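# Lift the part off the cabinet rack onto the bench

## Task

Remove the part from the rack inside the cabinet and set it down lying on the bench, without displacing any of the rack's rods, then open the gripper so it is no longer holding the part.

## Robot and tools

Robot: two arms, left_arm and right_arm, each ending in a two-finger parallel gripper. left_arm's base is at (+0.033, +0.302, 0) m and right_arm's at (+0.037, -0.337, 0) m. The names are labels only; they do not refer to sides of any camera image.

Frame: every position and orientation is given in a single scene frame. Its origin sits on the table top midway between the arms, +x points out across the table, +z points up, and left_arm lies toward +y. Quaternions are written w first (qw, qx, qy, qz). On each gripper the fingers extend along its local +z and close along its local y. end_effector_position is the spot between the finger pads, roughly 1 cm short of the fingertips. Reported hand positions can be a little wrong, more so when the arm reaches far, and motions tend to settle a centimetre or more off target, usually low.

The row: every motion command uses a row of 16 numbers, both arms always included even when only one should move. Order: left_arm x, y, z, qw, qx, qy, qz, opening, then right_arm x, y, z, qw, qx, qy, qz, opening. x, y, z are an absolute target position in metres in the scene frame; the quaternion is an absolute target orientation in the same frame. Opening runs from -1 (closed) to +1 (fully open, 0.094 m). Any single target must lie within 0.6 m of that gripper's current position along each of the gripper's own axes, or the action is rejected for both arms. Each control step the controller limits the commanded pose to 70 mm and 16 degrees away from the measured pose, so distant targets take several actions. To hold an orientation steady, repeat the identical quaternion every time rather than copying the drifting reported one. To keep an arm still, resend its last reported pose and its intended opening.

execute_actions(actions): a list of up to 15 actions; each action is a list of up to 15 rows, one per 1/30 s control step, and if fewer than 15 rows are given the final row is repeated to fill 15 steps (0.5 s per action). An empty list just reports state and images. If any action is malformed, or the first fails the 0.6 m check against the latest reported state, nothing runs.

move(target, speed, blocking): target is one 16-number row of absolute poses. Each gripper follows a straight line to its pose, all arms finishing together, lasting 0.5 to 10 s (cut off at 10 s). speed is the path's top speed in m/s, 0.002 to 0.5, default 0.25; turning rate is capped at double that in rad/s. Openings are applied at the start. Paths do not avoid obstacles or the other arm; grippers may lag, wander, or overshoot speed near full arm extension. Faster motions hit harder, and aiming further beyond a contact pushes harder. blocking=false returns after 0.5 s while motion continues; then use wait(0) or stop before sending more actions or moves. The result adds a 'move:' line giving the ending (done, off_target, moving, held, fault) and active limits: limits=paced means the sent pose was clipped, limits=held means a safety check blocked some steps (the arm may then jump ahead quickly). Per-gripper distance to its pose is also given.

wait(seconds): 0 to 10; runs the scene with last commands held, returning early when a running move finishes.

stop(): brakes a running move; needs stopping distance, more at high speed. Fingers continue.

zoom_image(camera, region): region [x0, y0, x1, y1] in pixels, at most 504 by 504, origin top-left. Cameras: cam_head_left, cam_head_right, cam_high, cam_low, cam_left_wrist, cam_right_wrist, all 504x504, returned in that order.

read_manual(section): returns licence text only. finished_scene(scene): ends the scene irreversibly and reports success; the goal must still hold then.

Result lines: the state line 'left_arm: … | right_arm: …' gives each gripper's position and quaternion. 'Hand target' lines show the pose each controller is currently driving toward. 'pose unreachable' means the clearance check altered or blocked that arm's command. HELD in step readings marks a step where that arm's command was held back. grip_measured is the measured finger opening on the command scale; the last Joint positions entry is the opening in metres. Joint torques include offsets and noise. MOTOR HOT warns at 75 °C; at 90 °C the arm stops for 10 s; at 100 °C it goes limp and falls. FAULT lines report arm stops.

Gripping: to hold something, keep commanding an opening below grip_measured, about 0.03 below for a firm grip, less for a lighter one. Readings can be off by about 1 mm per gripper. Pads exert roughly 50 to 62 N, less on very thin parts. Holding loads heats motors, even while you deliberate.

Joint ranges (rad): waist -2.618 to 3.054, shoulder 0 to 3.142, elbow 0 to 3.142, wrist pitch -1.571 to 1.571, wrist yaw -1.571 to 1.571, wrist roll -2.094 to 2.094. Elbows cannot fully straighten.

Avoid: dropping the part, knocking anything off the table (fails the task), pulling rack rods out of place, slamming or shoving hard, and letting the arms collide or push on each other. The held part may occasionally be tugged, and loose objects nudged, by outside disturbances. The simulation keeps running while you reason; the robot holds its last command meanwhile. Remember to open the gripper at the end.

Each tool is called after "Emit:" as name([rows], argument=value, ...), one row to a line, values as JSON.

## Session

Emit:
execute_actions(actions=[])

Scene clock: 0.00 s.
left_arm: end_effector_position=(+0.3444, +0.3635, +0.3561) grip_measured=+1.000 end_effector_quat_wxyz=(+0.133, +0.785, -0.340, +0.500) | right_arm: end_effector_position=(+0.2981, +0.2232, +0.3622) grip_measured=+1.000 end_effector_quat_wxyz=(-0.498, +0.598, -0.367, +0.510)
Joint positions: left_arm=[ 0.579  1.499  1.766 -1.477  1.051 -1.833  0.094] | right_arm=[ 1.359  2.383  2.368  0.055  1.178 -1.855  0.094]
Joint velocities: left_arm=[ 0.012 -0.007  0.002 -0.066 -0.037 -0.007  0.   ] | right_arm=[ 0.007  0.007 -0.002  0.037  0.037  0.022  0.   ]
Joint torques (N m, as the arm reports them, + toward a larger angle): no reading
Hand target (left_arm): +0.343, +0.361, +0.365; +0.125, +0.777, -0.347, +0.510
Hand target (right_arm): +0.298, +0.222, +0.366; -0.500, +0.597, -0.368, +0.508

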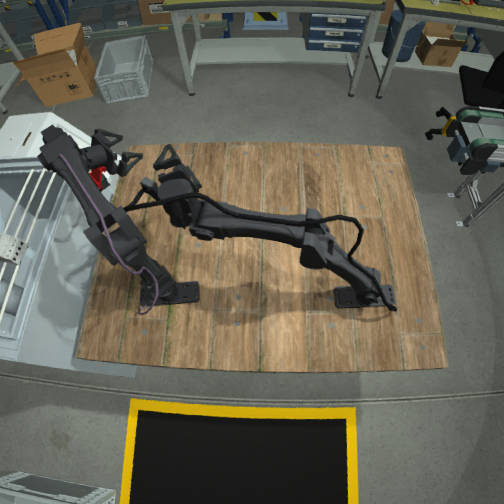

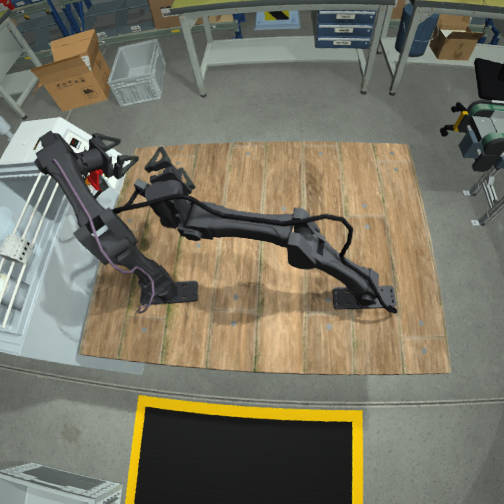

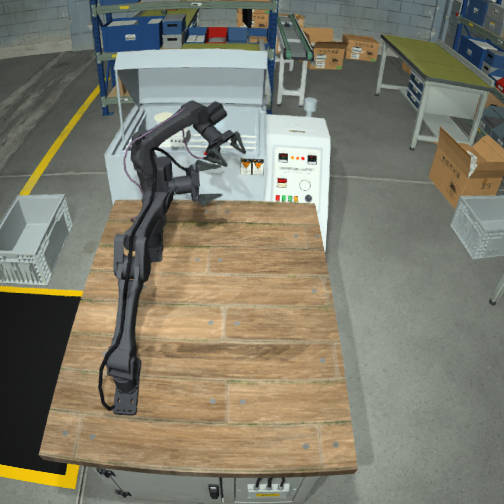

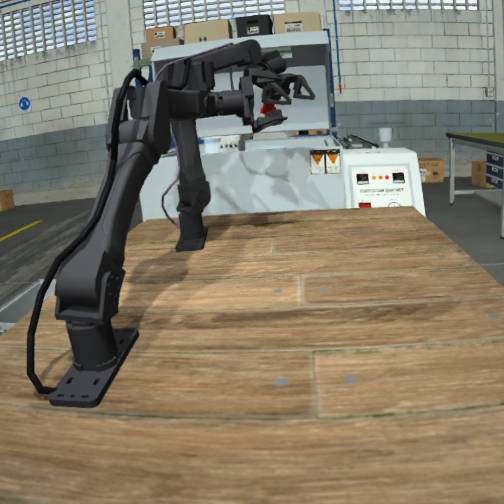

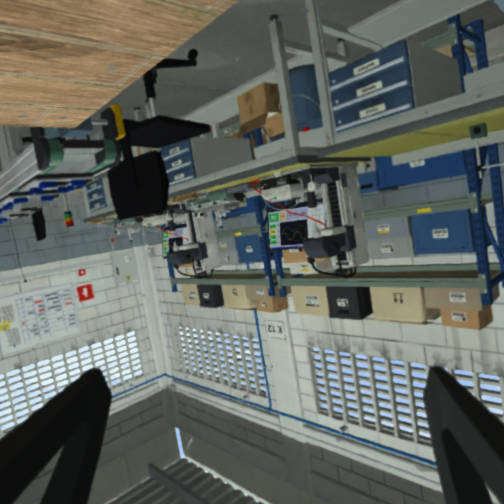

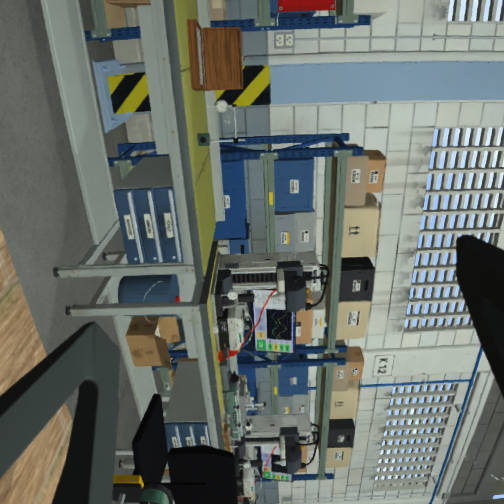

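Emit:
move(target=[0.3444,0.3635,0.3561,0.133,0.785,-0.34,0.5,1, 0.30,-0.08,0.33,-0.498,0.598,-0.367,0.51,1], speed=0.25)

Emit:
move(target=[0.33,0.54,0.35,0.3403,-0.6735,0.6553,-0.0345,1, 0.30,-0.08,0.33,-0.498,0.598,-0.367,0.51,1], speed=0.3)

Scene clock: 11.60 s.
left_arm: end_effector_position=(+0.3443, +0.3643, +0.3551) grip_measured=+1.000 end_effector_quat_wxyz=(+0.131, +0.787, -0.340, +0.498) | right_arm: end_effector_position=(+0.2995, -0.0762, +0.3371) grip_measured=+1.000 end_effector_quat_wxyz=(-0.504, +0.591, -0.373, +0.508)
Joint positions: left_arm=[ 0.579  1.499  1.766 -1.477  1.044 -1.833  0.094] | right_arm=[ 1.143  1.177  0.807  0.413  0.968 -1.833  0.094]
Joint velocities: left_arm=[-0.007  0.007 -0.002 -0.007  0.037 -0.022  0.   ] | right_arm=[-0.012 -0.007  0.012 -0.007 -0.139 -0.037  0.   ]
Joint torques (N m, as the arm reports them, + toward a larger angle): left_arm=[-0.01 -4.54  6.05  0.94  0.47  0.02] | right_arm=[-0.62 -4.6   5.88  1.61 -0.15 -0.05]
Hand target (left_arm): +0.344, +0.364, +0.356; +0.133, +0.785, -0.340, +0.500
Hand target (right_arm): +0.300, -0.079, +0.332; -0.498, +0.598, -0.367, +0.510
Off the commanded pose (left_arm): 0.001 m, 0 deg.
Off the commanded pose (right_arm): 0.008 m, 1 deg.
move: done

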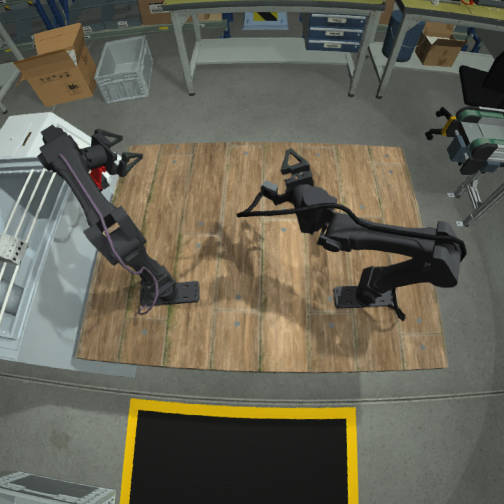

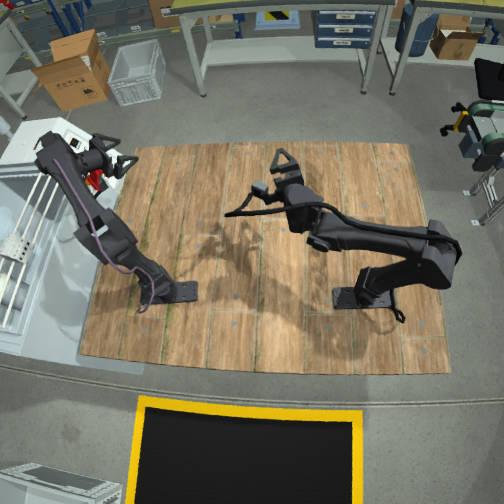

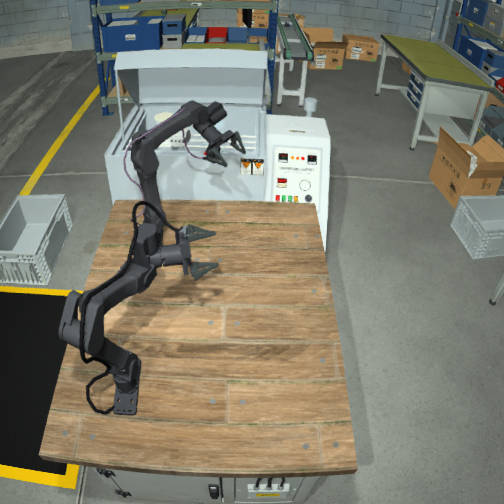

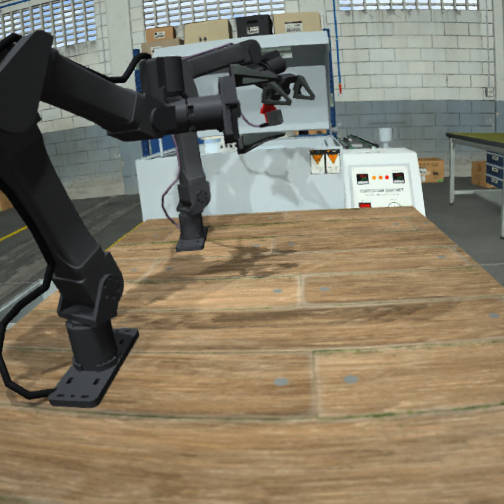

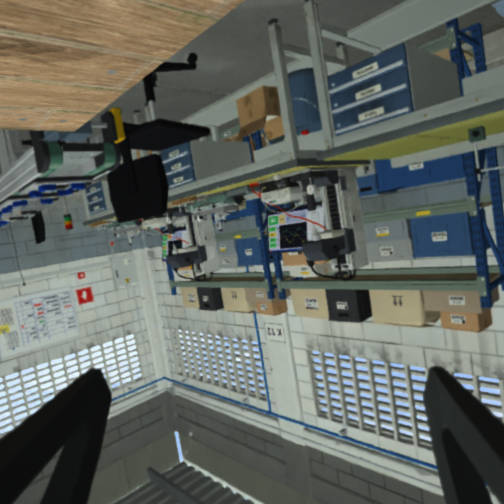

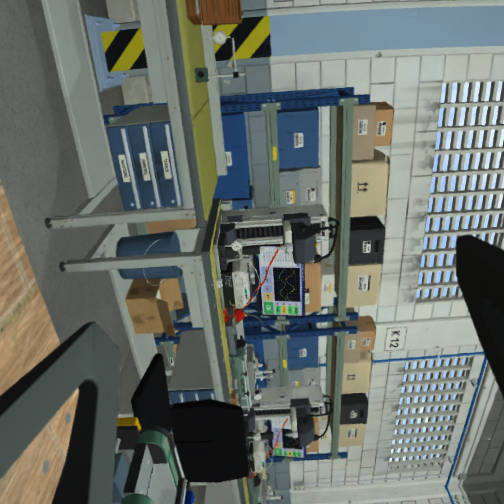

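Scene clock: 14.87 s.
left_arm: end_effector_position=(+0.3335, +0.5411, +0.3358) grip_measured=+1.000 end_effector_quat_wxyz=(-0.311, +0.684, -0.659, +0.037) | right_arm: end_effector_position=(+0.2991, -0.0756, +0.3319) grip_measured=+1.000 end_effector_quat_wxyz=(-0.501, +0.596, -0.369, +0.508)
Joint positions: left_arm=[ 0.541  1.632  2.046 -1.348 -0.013 -0.939  0.094] | right_arm=[ 1.143  1.177  0.795  0.414  0.962 -1.833  0.094]
Joint velocities: left_arm=[-0.007  0.007 -0.027 -0.051  0.066  0.037  0.   ] | right_arm=[-0.002 -0.002  0.002 -0.066  0.007 -0.037  0.   ]
Joint torques (N m, as the arm reports them, + toward a larger angle): left_arm=[-0.67 -7.76  4.95  1.8  -0.11  0.09] | right_arm=[-0.89 -4.76  6.12  1.7  -0.13 -0.06]
Hand target (left_arm): +0.333, +0.540, +0.348; -0.337, +0.673, -0.658, +0.033
Hand target (right_arm): +0.300, -0.080, +0.330; -0.498, +0.598, -0.367, +0.510
Off the commanded pose (left_arm): 0.015 m, 4 deg.
Off the commanded pose (right_arm): 0.005 m, 1 deg.
move: off_target (left_arm)

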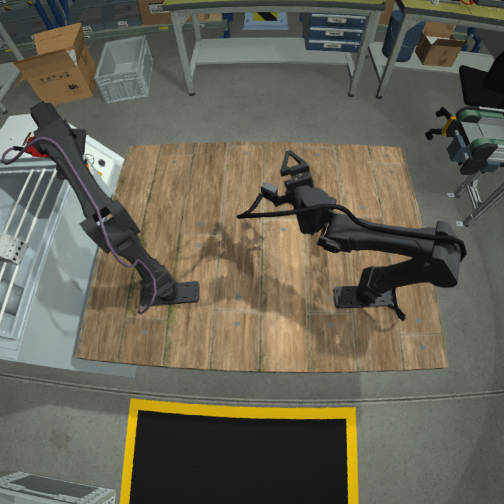

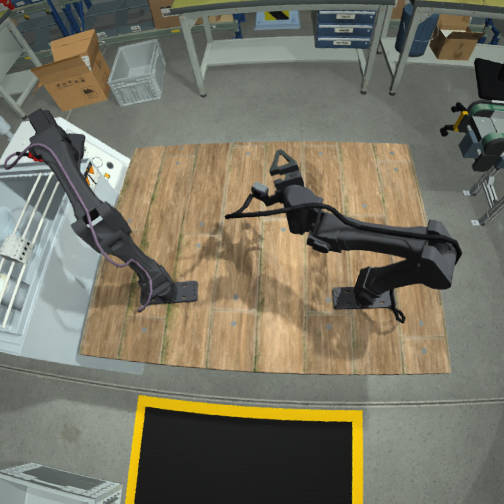

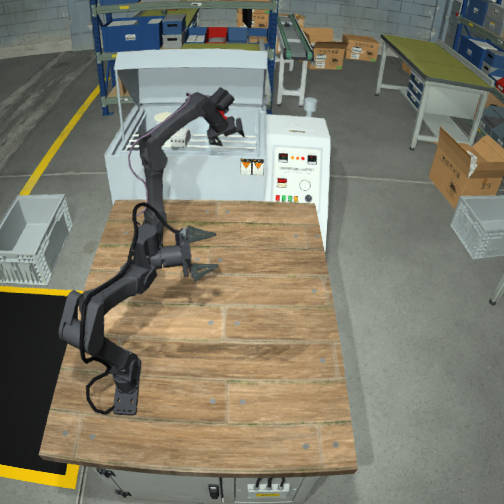

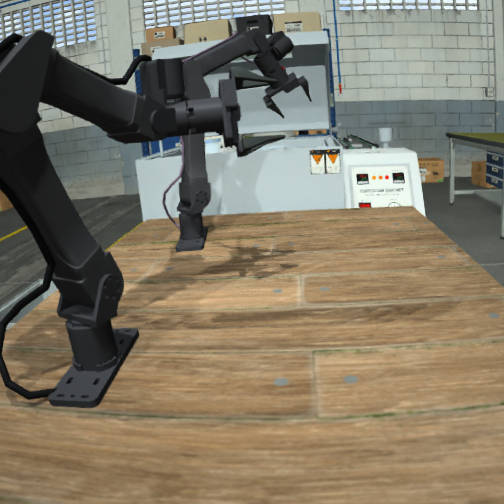

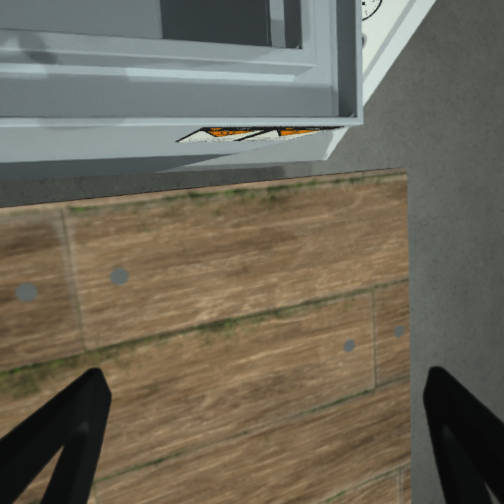

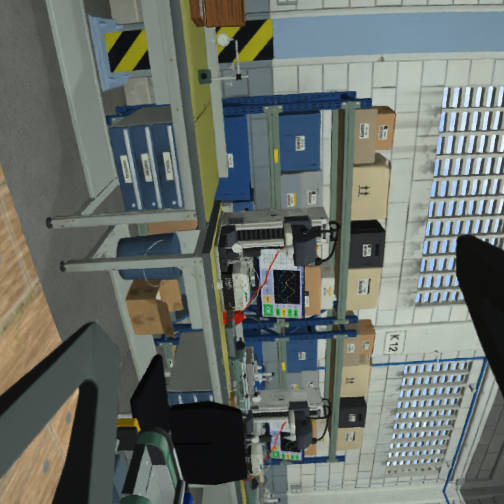

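Emit:
move(target=[0.10,0.69,0.34,0.2776,-0.636,0.6702,0.2635,1, 0.30,-0.08,0.33,-0.498,0.598,-0.367,0.51,1], speed=0.2)

Scene clock: 18.87 s.
left_arm: end_effector_position=(+0.1054, +0.6956, +0.3208) grip_measured=+1.000 end_effector_quat_wxyz=(+0.252, -0.644, +0.680, +0.245) | right_arm: end_effector_position=(+0.2991, -0.0755, +0.3319) grip_measured=+1.000 end_effector_quat_wxyz=(-0.501, +0.596, -0.369, +0.508)
Joint positions: left_arm=[ 1.206  1.574  1.858 -1.147 -0.131 -0.138  0.094] | right_arm=[ 1.143  1.177  0.795  0.414  0.962 -1.833  0.094]
Joint velocities: left_arm=[-0.012 -0.012  0.017  0.037 -0.022  0.007  0.   ] | right_arm=[ 0.027 -0.012  0.007  0.095 -0.037 -0.022  0.   ]
Joint torques (N m, as the arm reports them, + toward a larger angle): left_arm=[ 0.43 -8.51  5.55  1.89  0.    0.02] | right_arm=[-0.9  -4.77  6.09  1.71 -0.13 -0.07]
Hand target (left_arm): +0.103, +0.693, +0.339; -0.278, +0.636, -0.670, -0.263
Hand target (right_arm): +0.300, -0.080, +0.330; -0.498, +0.598, -0.367, +0.510
Off the commanded pose (left_arm): 0.021 m, 4 deg.
Off the commanded pose (right_arm): 0.005 m, 1 deg.
move: off_target (left_arm)

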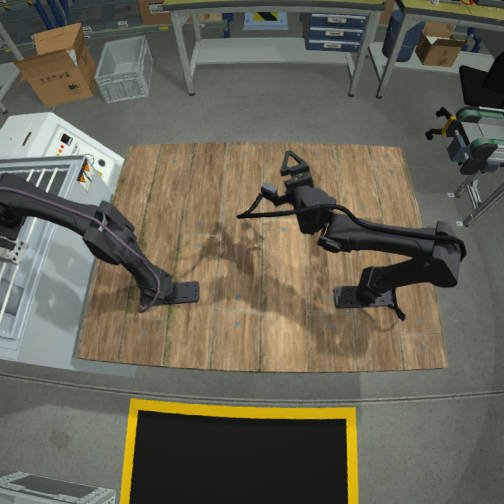

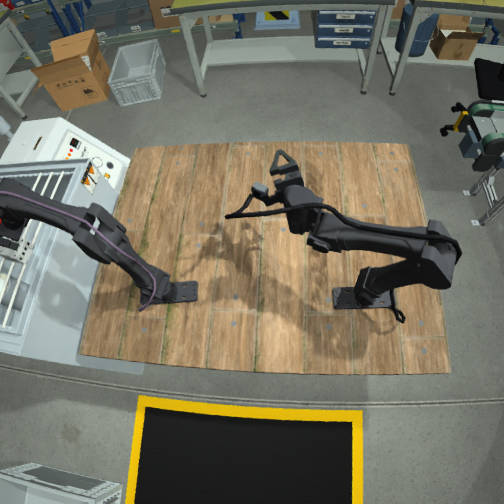

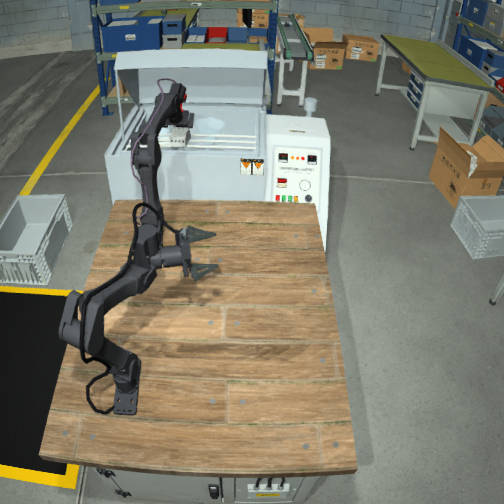

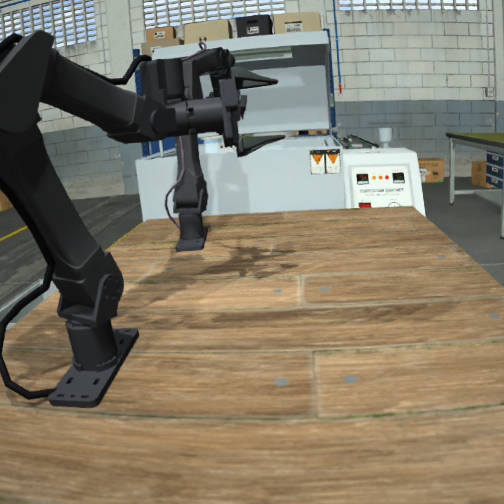

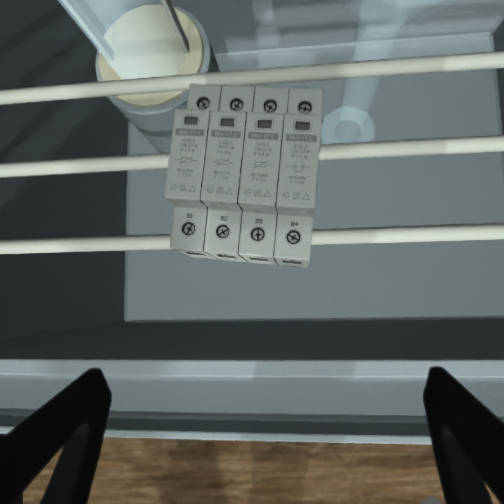

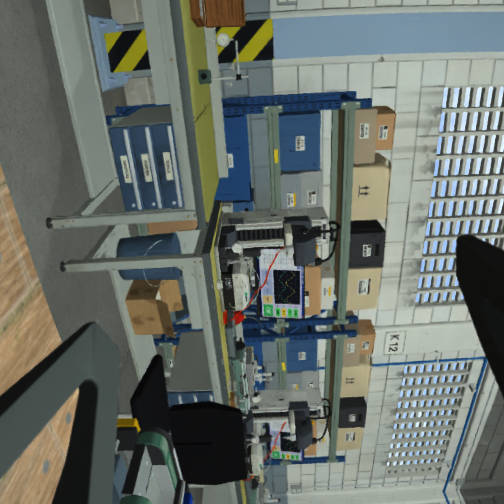

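Emit:
move(target=[0.09,0.76,0.295,0.2866,-0.6122,0.692,0.2536,1, 0.30,-0.08,0.33,-0.498,0.598,-0.367,0.51,1], speed=0.1)

Scene clock: 25.03 s.
left_arm: end_effector_position=(+0.0921, +0.7541, +0.2905) grip_measured=+1.000 end_effector_quat_wxyz=(+0.274, -0.617, +0.696, +0.244) | right_arm: end_effector_position=(+0.2991, -0.0755, +0.3319) grip_measured=+1.000 end_effector_quat_wxyz=(-0.501, +0.596, -0.369, +0.508)
Joint positions: left_arm=[ 1.311  1.69   1.819 -0.948 -0.012 -0.01   0.094] | right_arm=[ 1.143  1.177  0.795  0.414  0.962 -1.833  0.094]
Joint velocities: left_arm=[-0.007 -0.012 -0.007 -0.022  0.051 -0.007  0.   ] | right_arm=[ 0.002  0.007 -0.002  0.022 -0.051  0.022  0.   ]
Joint torques (N m, as the arm reports them, + toward a larger angle): left_arm=[ 0.56 -6.95  6.35  1.98  0.08  0.04] | right_arm=[-0.9  -4.77  6.09  1.71 -0.13 -0.07]
Hand target (left_arm): +0.091, +0.760, +0.295; +0.286, -0.612, +0.692, +0.254
Hand target (right_arm): +0.300, -0.080, +0.330; -0.498, +0.598, -0.367, +0.510
Off the commanded pose (left_arm): 0.008 m, 2 deg.
Off the commanded pose (right_arm): 0.005 m, 1 deg.
move: done

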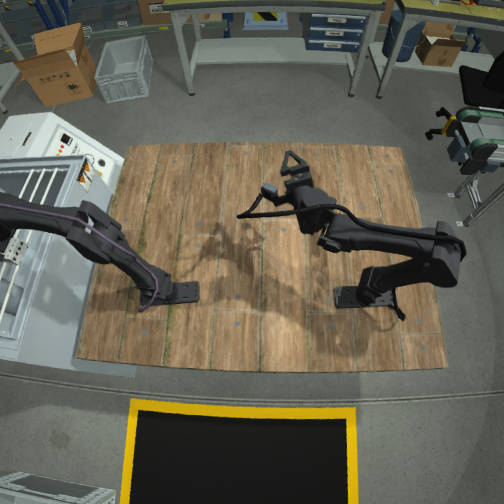

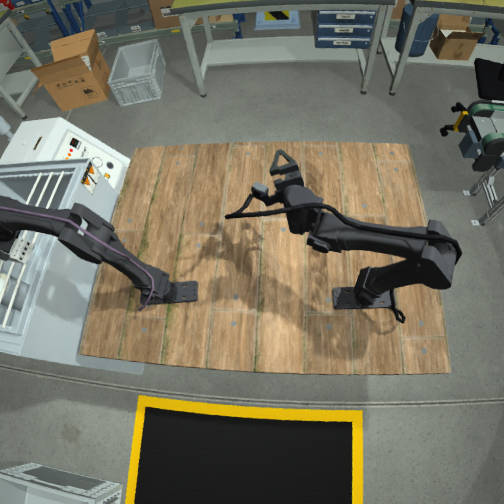

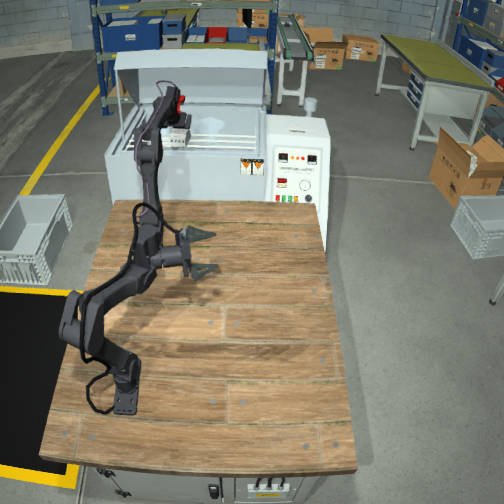

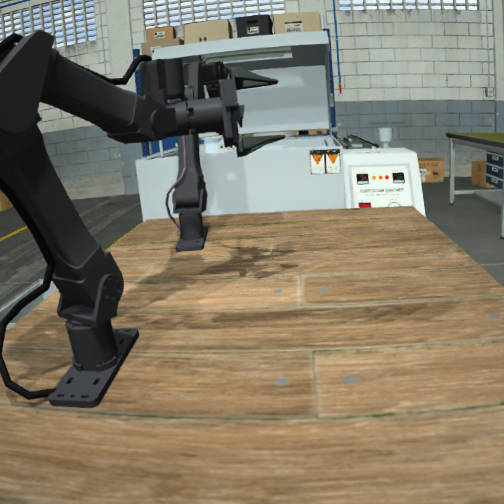

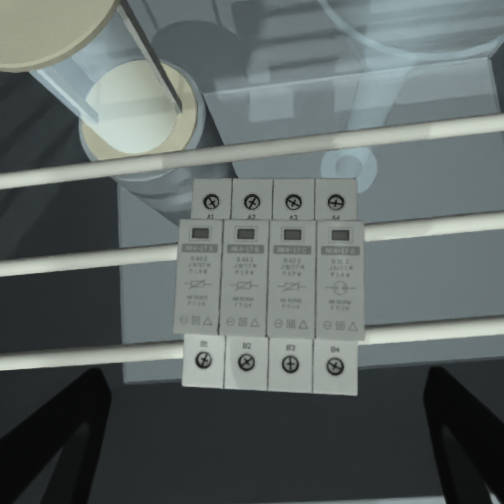

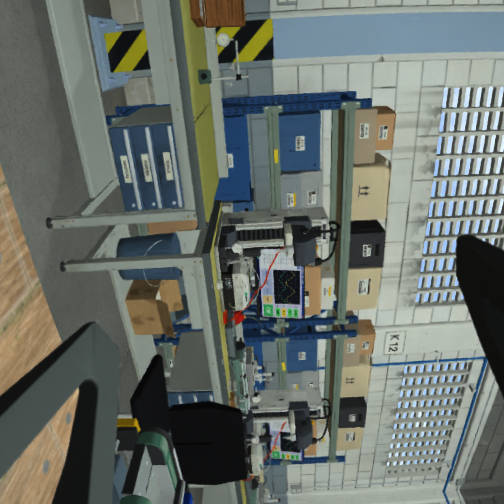

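Emit:
move(target=[0.094,0.792,0.248,0.2866,-0.6122,0.692,0.2536,1, 0.30,-0.08,0.33,-0.498,0.598,-0.367,0.51,1], speed=0.05)

Scene clock: 30.60 s.
left_arm: end_effector_position=(+0.0967, +0.7857, +0.2429) grip_measured=+1.000 end_effector_quat_wxyz=(+0.274, -0.616, +0.697, +0.243) | right_arm: end_effector_position=(+0.2991, -0.0755, +0.3319) grip_measured=+1.000 end_effector_quat_wxyz=(-0.501, +0.596, -0.369, +0.508)
Joint positions: left_arm=[ 1.311  1.765  1.713 -0.768 -0.01  -0.009  0.094] | right_arm=[ 1.143  1.177  0.795  0.414  0.962 -1.833  0.094]
Joint velocities: left_arm=[-0.022 -0.012  0.007  0.037  0.051 -0.022  0.   ] | right_arm=[-0.002 -0.012 -0.002  0.022 -0.037 -0.037  0.   ]
Joint torques (N m, as the arm reports them, + toward a larger angle): left_arm=[ 0.55 -7.94  6.9   1.97  0.05  0.01] | right_arm=[-0.9  -4.78  6.09  1.71 -0.13 -0.07]
Hand target (left_arm): +0.094, +0.791, +0.248; +0.286, -0.612, +0.692, +0.254
Hand target (right_arm): +0.300, -0.080, +0.330; -0.498, +0.598, -0.367, +0.510
Off the commanded pose (left_arm): 0.009 m, 2 deg.
Off the commanded pose (right_arm): 0.005 m, 1 deg.
move: done

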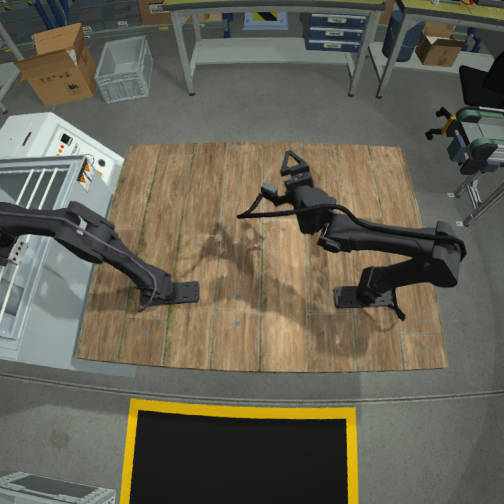

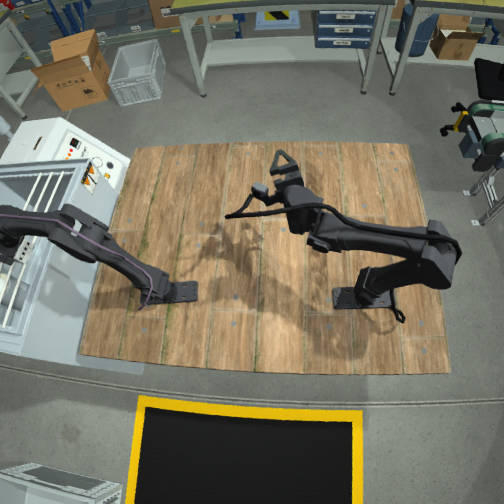

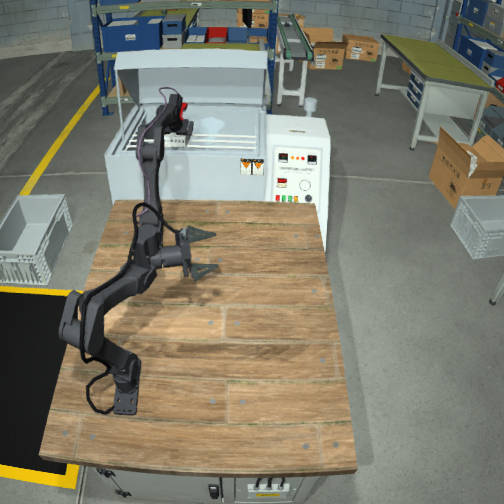

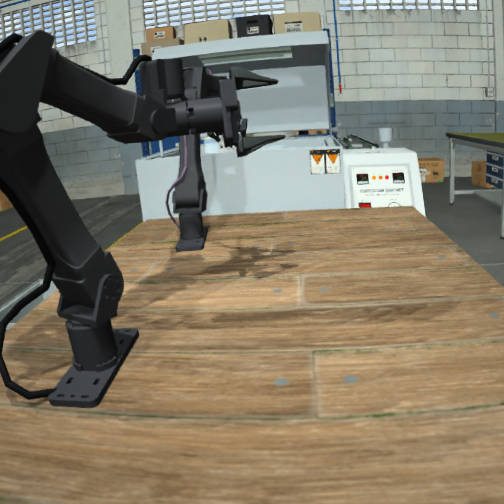

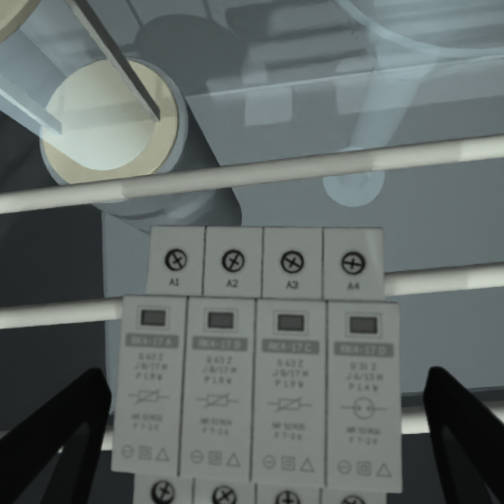

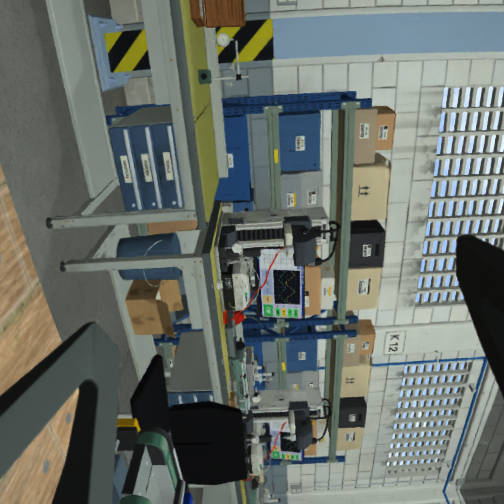

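Emit:
execute_actions([
  [[0.094,0.792,0.246,0.2866,-0.6122,0.692,0.2536,1, 0.30,-0.08,0.33,-0.498,0.598,-0.367,0.51,1],[0.094,0.792,0.244,0.2866,-0.6122,0.692,0.2536,1, 0.30,-0.08,0.33,-0.498,0.598,-0.367,0.51,1],[0.094,0.793,0.242,0.2866,-0.6122,0.692,0.2536,1, 0.30,-0.08,0.33,-0.498,0.598,-0.367,0.51,1],[0.094,0.793,0.240,0.2866,-0.6122,0.692,0.2536,1, 0.30,-0.08,0.33,-0.498,0.598,-0.367,0.51,1],[0.094,0.794,0.238,0.2866,-0.6122,0.692,0.2536,1, 0.30,-0.08,0.33,-0.498,0.598,-0.367,0.51,1],[0.094,0.794,0.236,0.2866,-0.6122,0.692,0.2536,1, 0.30,-0.08,0.33,-0.498,0.598,-0.367,0.51,1],[0.094,0.795,0.234,0.2866,-0.6122,0.692,0.2536,1, 0.30,-0.08,0.33,-0.498,0.598,-0.367,0.51,1],[0.094,0.795,0.232,0.2866,-0.6122,0.692,0.2536,1, 0.30,-0.08,0.33,-0.498,0.598,-0.367,0.51,1],[0.094,0.795,0.231,0.2866,-0.6122,0.692,0.2536,1, 0.30,-0.08,0.33,-0.498,0.598,-0.367,0.51,1]],
  [[0.094,0.795,0.231,0.2866,-0.6122,0.692,0.2536,0.9, 0.30,-0.08,0.33,-0.498,0.598,-0.367,0.51,1],[0.094,0.795,0.231,0.2866,-0.6122,0.692,0.2536,0.8, 0.30,-0.08,0.33,-0.498,0.598,-0.367,0.51,1],[0.094,0.795,0.231,0.2866,-0.6122,0.692,0.2536,0.72, 0.30,-0.08,0.33,-0.498,0.598,-0.367,0.51,1],[0.094,0.795,0.231,0.2866,-0.6122,0.692,0.2536,0.67, 0.30,-0.08,0.33,-0.498,0.598,-0.367,0.51,1],[0.094,0.795,0.231,0.2866,-0.6122,0.692,0.2536,0.64, 0.30,-0.08,0.33,-0.498,0.598,-0.367,0.51,1],[0.094,0.795,0.231,0.2866,-0.6122,0.692,0.2536,0.62, 0.30,-0.08,0.33,-0.498,0.598,-0.367,0.51,1],[0.094,0.795,0.231,0.2866,-0.6122,0.692,0.2536,0.60, 0.30,-0.08,0.33,-0.498,0.598,-0.367,0.51,1],[0.094,0.795,0.231,0.2866,-0.6122,0.692,0.2536,0.58, 0.30,-0.08,0.33,-0.498,0.598,-0.367,0.51,1],[0.094,0.795,0.231,0.2866,-0.6122,0.692,0.2536,0.565, 0.30,-0.08,0.33,-0.498,0.598,-0.367,0.51,1],[0.094,0.795,0.231,0.2866,-0.6122,0.692,0.2536,0.55, 0.30,-0.08,0.33,-0.498,0.598,-0.367,0.51,1],[0.094,0.795,0.231,0.2866,-0.6122,0.692,0.2536,0.54, 0.30,-0.08,0.33,-0.498,0.598,-0.367,0.51,1],[0.094,0.795,0.231,0.2866,-0.6122,0.692,0.2536,0.53, 0.30,-0.08,0.33,-0.498,0.598,-0.367,0.51,1],[0.094,0.795,0.231,0.2866,-0.6122,0.692,0.2536,0.52, 0.30,-0.08,0.33,-0.498,0.598,-0.367,0.51,1],[0.094,0.795,0.231,0.2866,-0.6122,0.692,0.2536,0.505, 0.30,-0.08,0.33,-0.498,0.598,-0.367,0.51,1],[0.094,0.795,0.231,0.2866,-0.6122,0.692,0.2536,0.49, 0.30,-0.08,0.33,-0.498,0.598,-0.367,0.51,1]],
])

Scene clock: 48.70 s.
left_arm: end_effector_position=(+0.0965, +0.7885, +0.2266) grip_measured=+0.533 end_effector_quat_wxyz=(+0.275, -0.615, +0.698, +0.244) | right_arm: end_effector_position=(+0.2991, -0.0755, +0.3319) grip_measured=+1.000 end_effector_quat_wxyz=(-0.501, +0.596, -0.369, +0.508)
Joint positions: left_arm=[ 1.313  1.765  1.647 -0.701 -0.008 -0.006  0.072] | right_arm=[ 1.143  1.177  0.795  0.414  0.962 -1.833  0.094]
Joint velocities: left_arm=[-0.032 -0.007  0.002 -0.051 -0.037 -0.066  0.   ] | right_arm=[-0.002  0.007  0.012 -0.037  0.022  0.051  0.   ]
Joint torques (N m, as the arm reports them, + toward a larger angle): left_arm=[ 0.57 -7.81  7.    1.99  0.06  0.04] | right_arm=[-0.9  -4.77  6.09  1.71 -0.13 -0.07]
Hand target (left_arm): +0.094, +0.795, +0.231; +0.286, -0.612, +0.692, +0.254
Hand target (right_arm): +0.300, -0.080, +0.330; -0.498, +0.598, -0.367, +0.510
Off the commanded pose (left_arm): 0.008 m, 2 deg.
Off the commanded pose (right_arm): 0.005 m, 1 deg.
Step readings (end_effector_position; steps 1 to 15: 1st action; 16 to 30: 2nd action):
0: left_arm (+0.0967, +0.7859, +0.2431) | right_arm (+0.2991, -0.0755, +0.3319)
1: left_arm (+0.0967, +0.7860, +0.2431) | right_arm (+0.2991, -0.0755, +0.3319)
2: left_arm (+0.0968, +0.7863, +0.2430) | right_arm (+0.2991, -0.0755, +0.3319)
4: left_arm (+0.0970, +0.7872, +0.2413) | right_arm (+0.2991, -0.0755, +0.3319)
8: left_arm (+0.0969, +0.7867, +0.2317) | right_arm (+0.2991, -0.0755, +0.3319)
15: left_arm (+0.0970, +0.7864, +0.2248) | right_arm (+0.2991, -0.0755, +0.3319)
16: left_arm (+0.0970, +0.7869, +0.2252) | right_arm (+0.2991, -0.0755, +0.3319)
17: left_arm (+0.0971, +0.7874, +0.2257) | right_arm (+0.2991, -0.0755, +0.3319)
19: left_arm (+0.0972, +0.7879, +0.2261) | right_arm (+0.2991, -0.0755, +0.3319)
23: left_arm (+0.0973, +0.7884, +0.2266) | right_arm (+0.2991, -0.0755, +0.3319)
30: end_effector_position above

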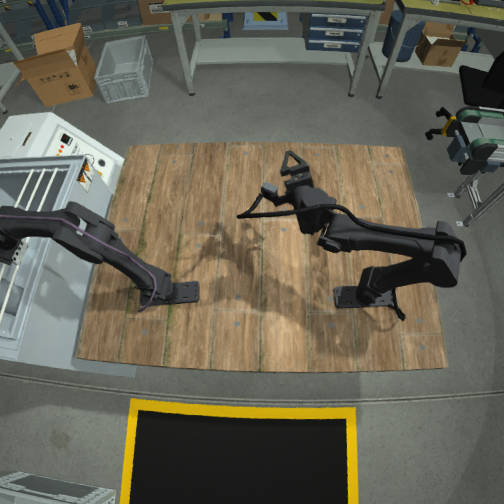

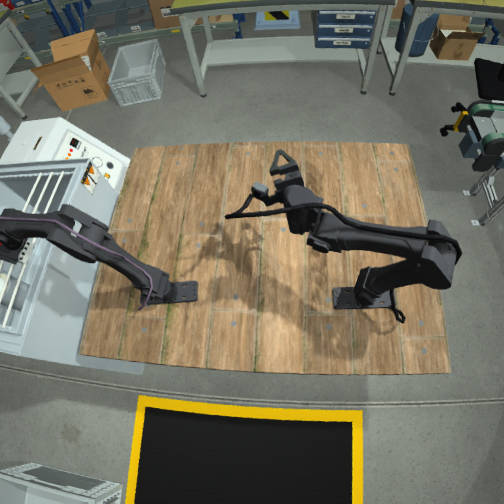

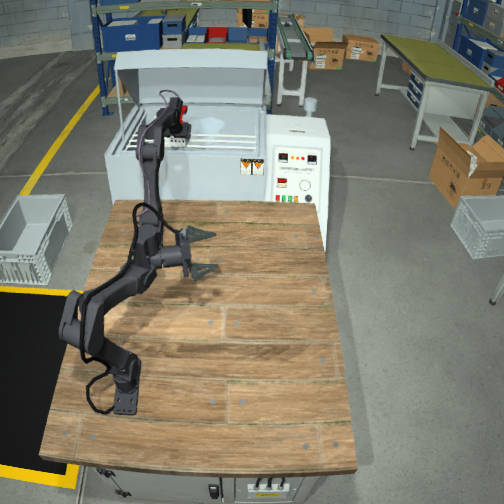

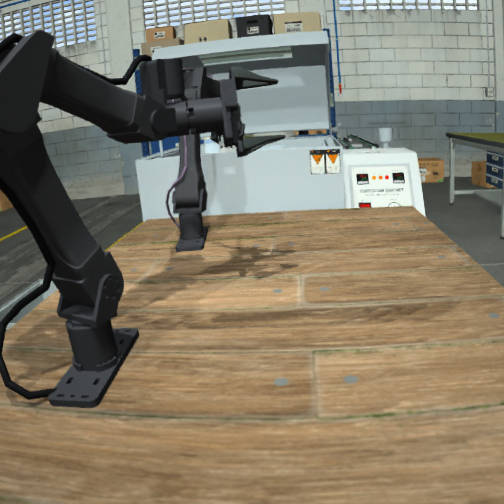

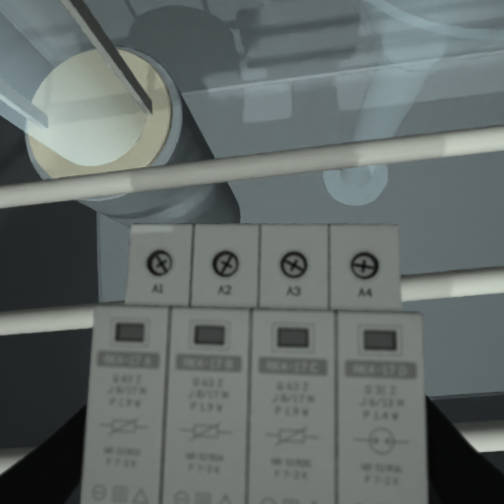

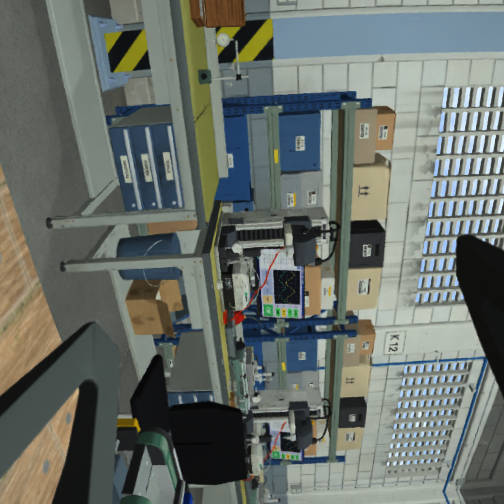

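Emit:
move(target=[0.095,0.79,0.36,0.3165,-0.6005,0.6788,0.28,0.49, 0.30,-0.08,0.33,-0.498,0.598,-0.367,0.51,1], speed=0.08)

Scene clock: 53.50 s.
left_arm: end_effector_position=(+0.0948, +0.7753, +0.3088) grip_measured=+0.533 end_effector_quat_wxyz=(+0.256, -0.622, +0.704, +0.228) | right_arm: end_effector_position=(+0.2991, -0.0755, +0.3319) grip_measured=+1.000 end_effector_quat_wxyz=(-0.501, +0.596, -0.369, +0.508)
Joint positions: left_arm=[ 1.313  1.883  2.18  -1.169 -0.008 -0.006  0.072] | right_arm=[ 1.143  1.177  0.795  0.414  0.962 -1.833  0.094]
Joint velocities: left_arm=[-0.012  0.002 -0.002 -0.022 -0.037  0.022  0.   ] | right_arm=[-0.002  0.007 -0.002  0.007 -0.022  0.037  0.   ]
Joint torques (N m, as the arm reports them, + toward a larger angle): left_arm=[  0.19 -10.06  11.8    2.39   0.02   0.02] | right_arm=[-0.9  -4.78  6.09  1.71 -0.13 -0.07]
Hand target (left_arm): +0.094, +0.785, +0.361; +0.316, -0.600, +0.679, +0.281
Hand target (right_arm): +0.300, -0.080, +0.330; -0.498, +0.598, -0.367, +0.510
Off the commanded pose (left_arm): 0.053 m, 10 deg.
Off the commanded pose (right_arm): 0.005 m, 1 deg.
move: off_target (left_arm)

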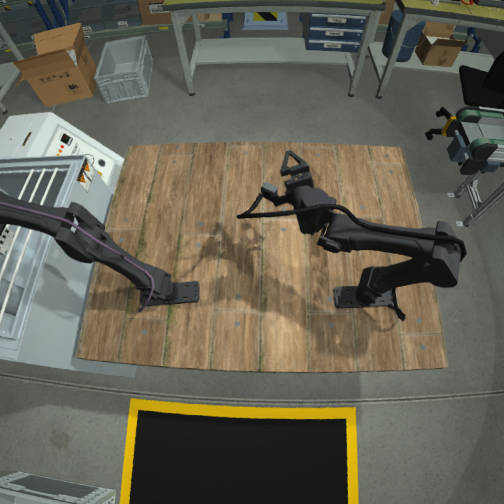

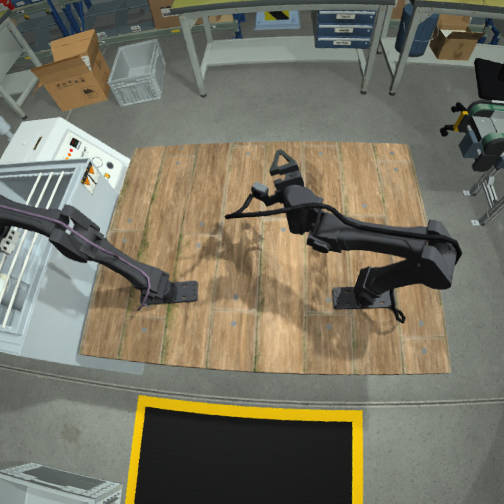

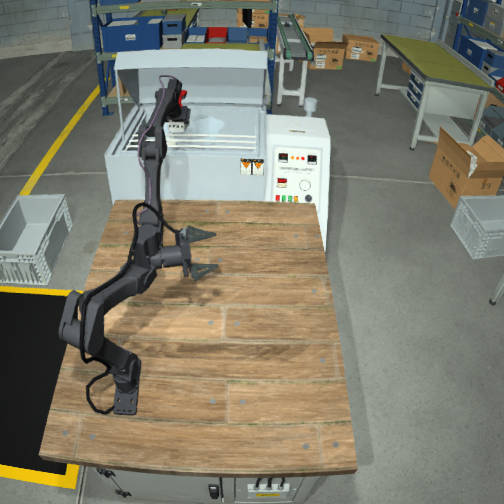

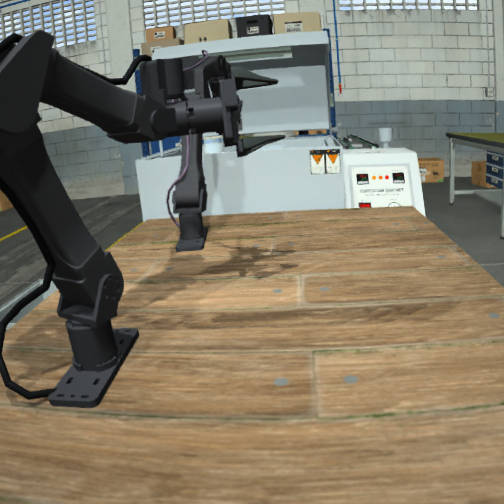

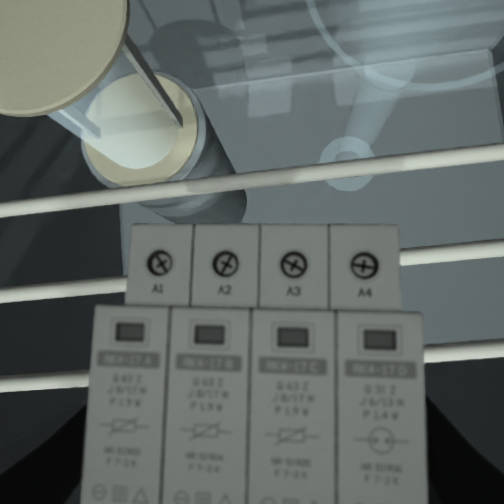

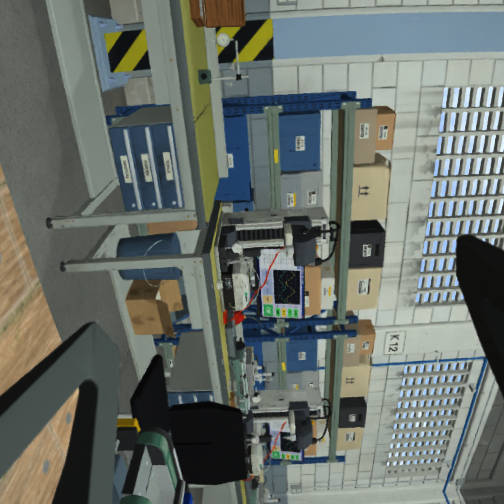

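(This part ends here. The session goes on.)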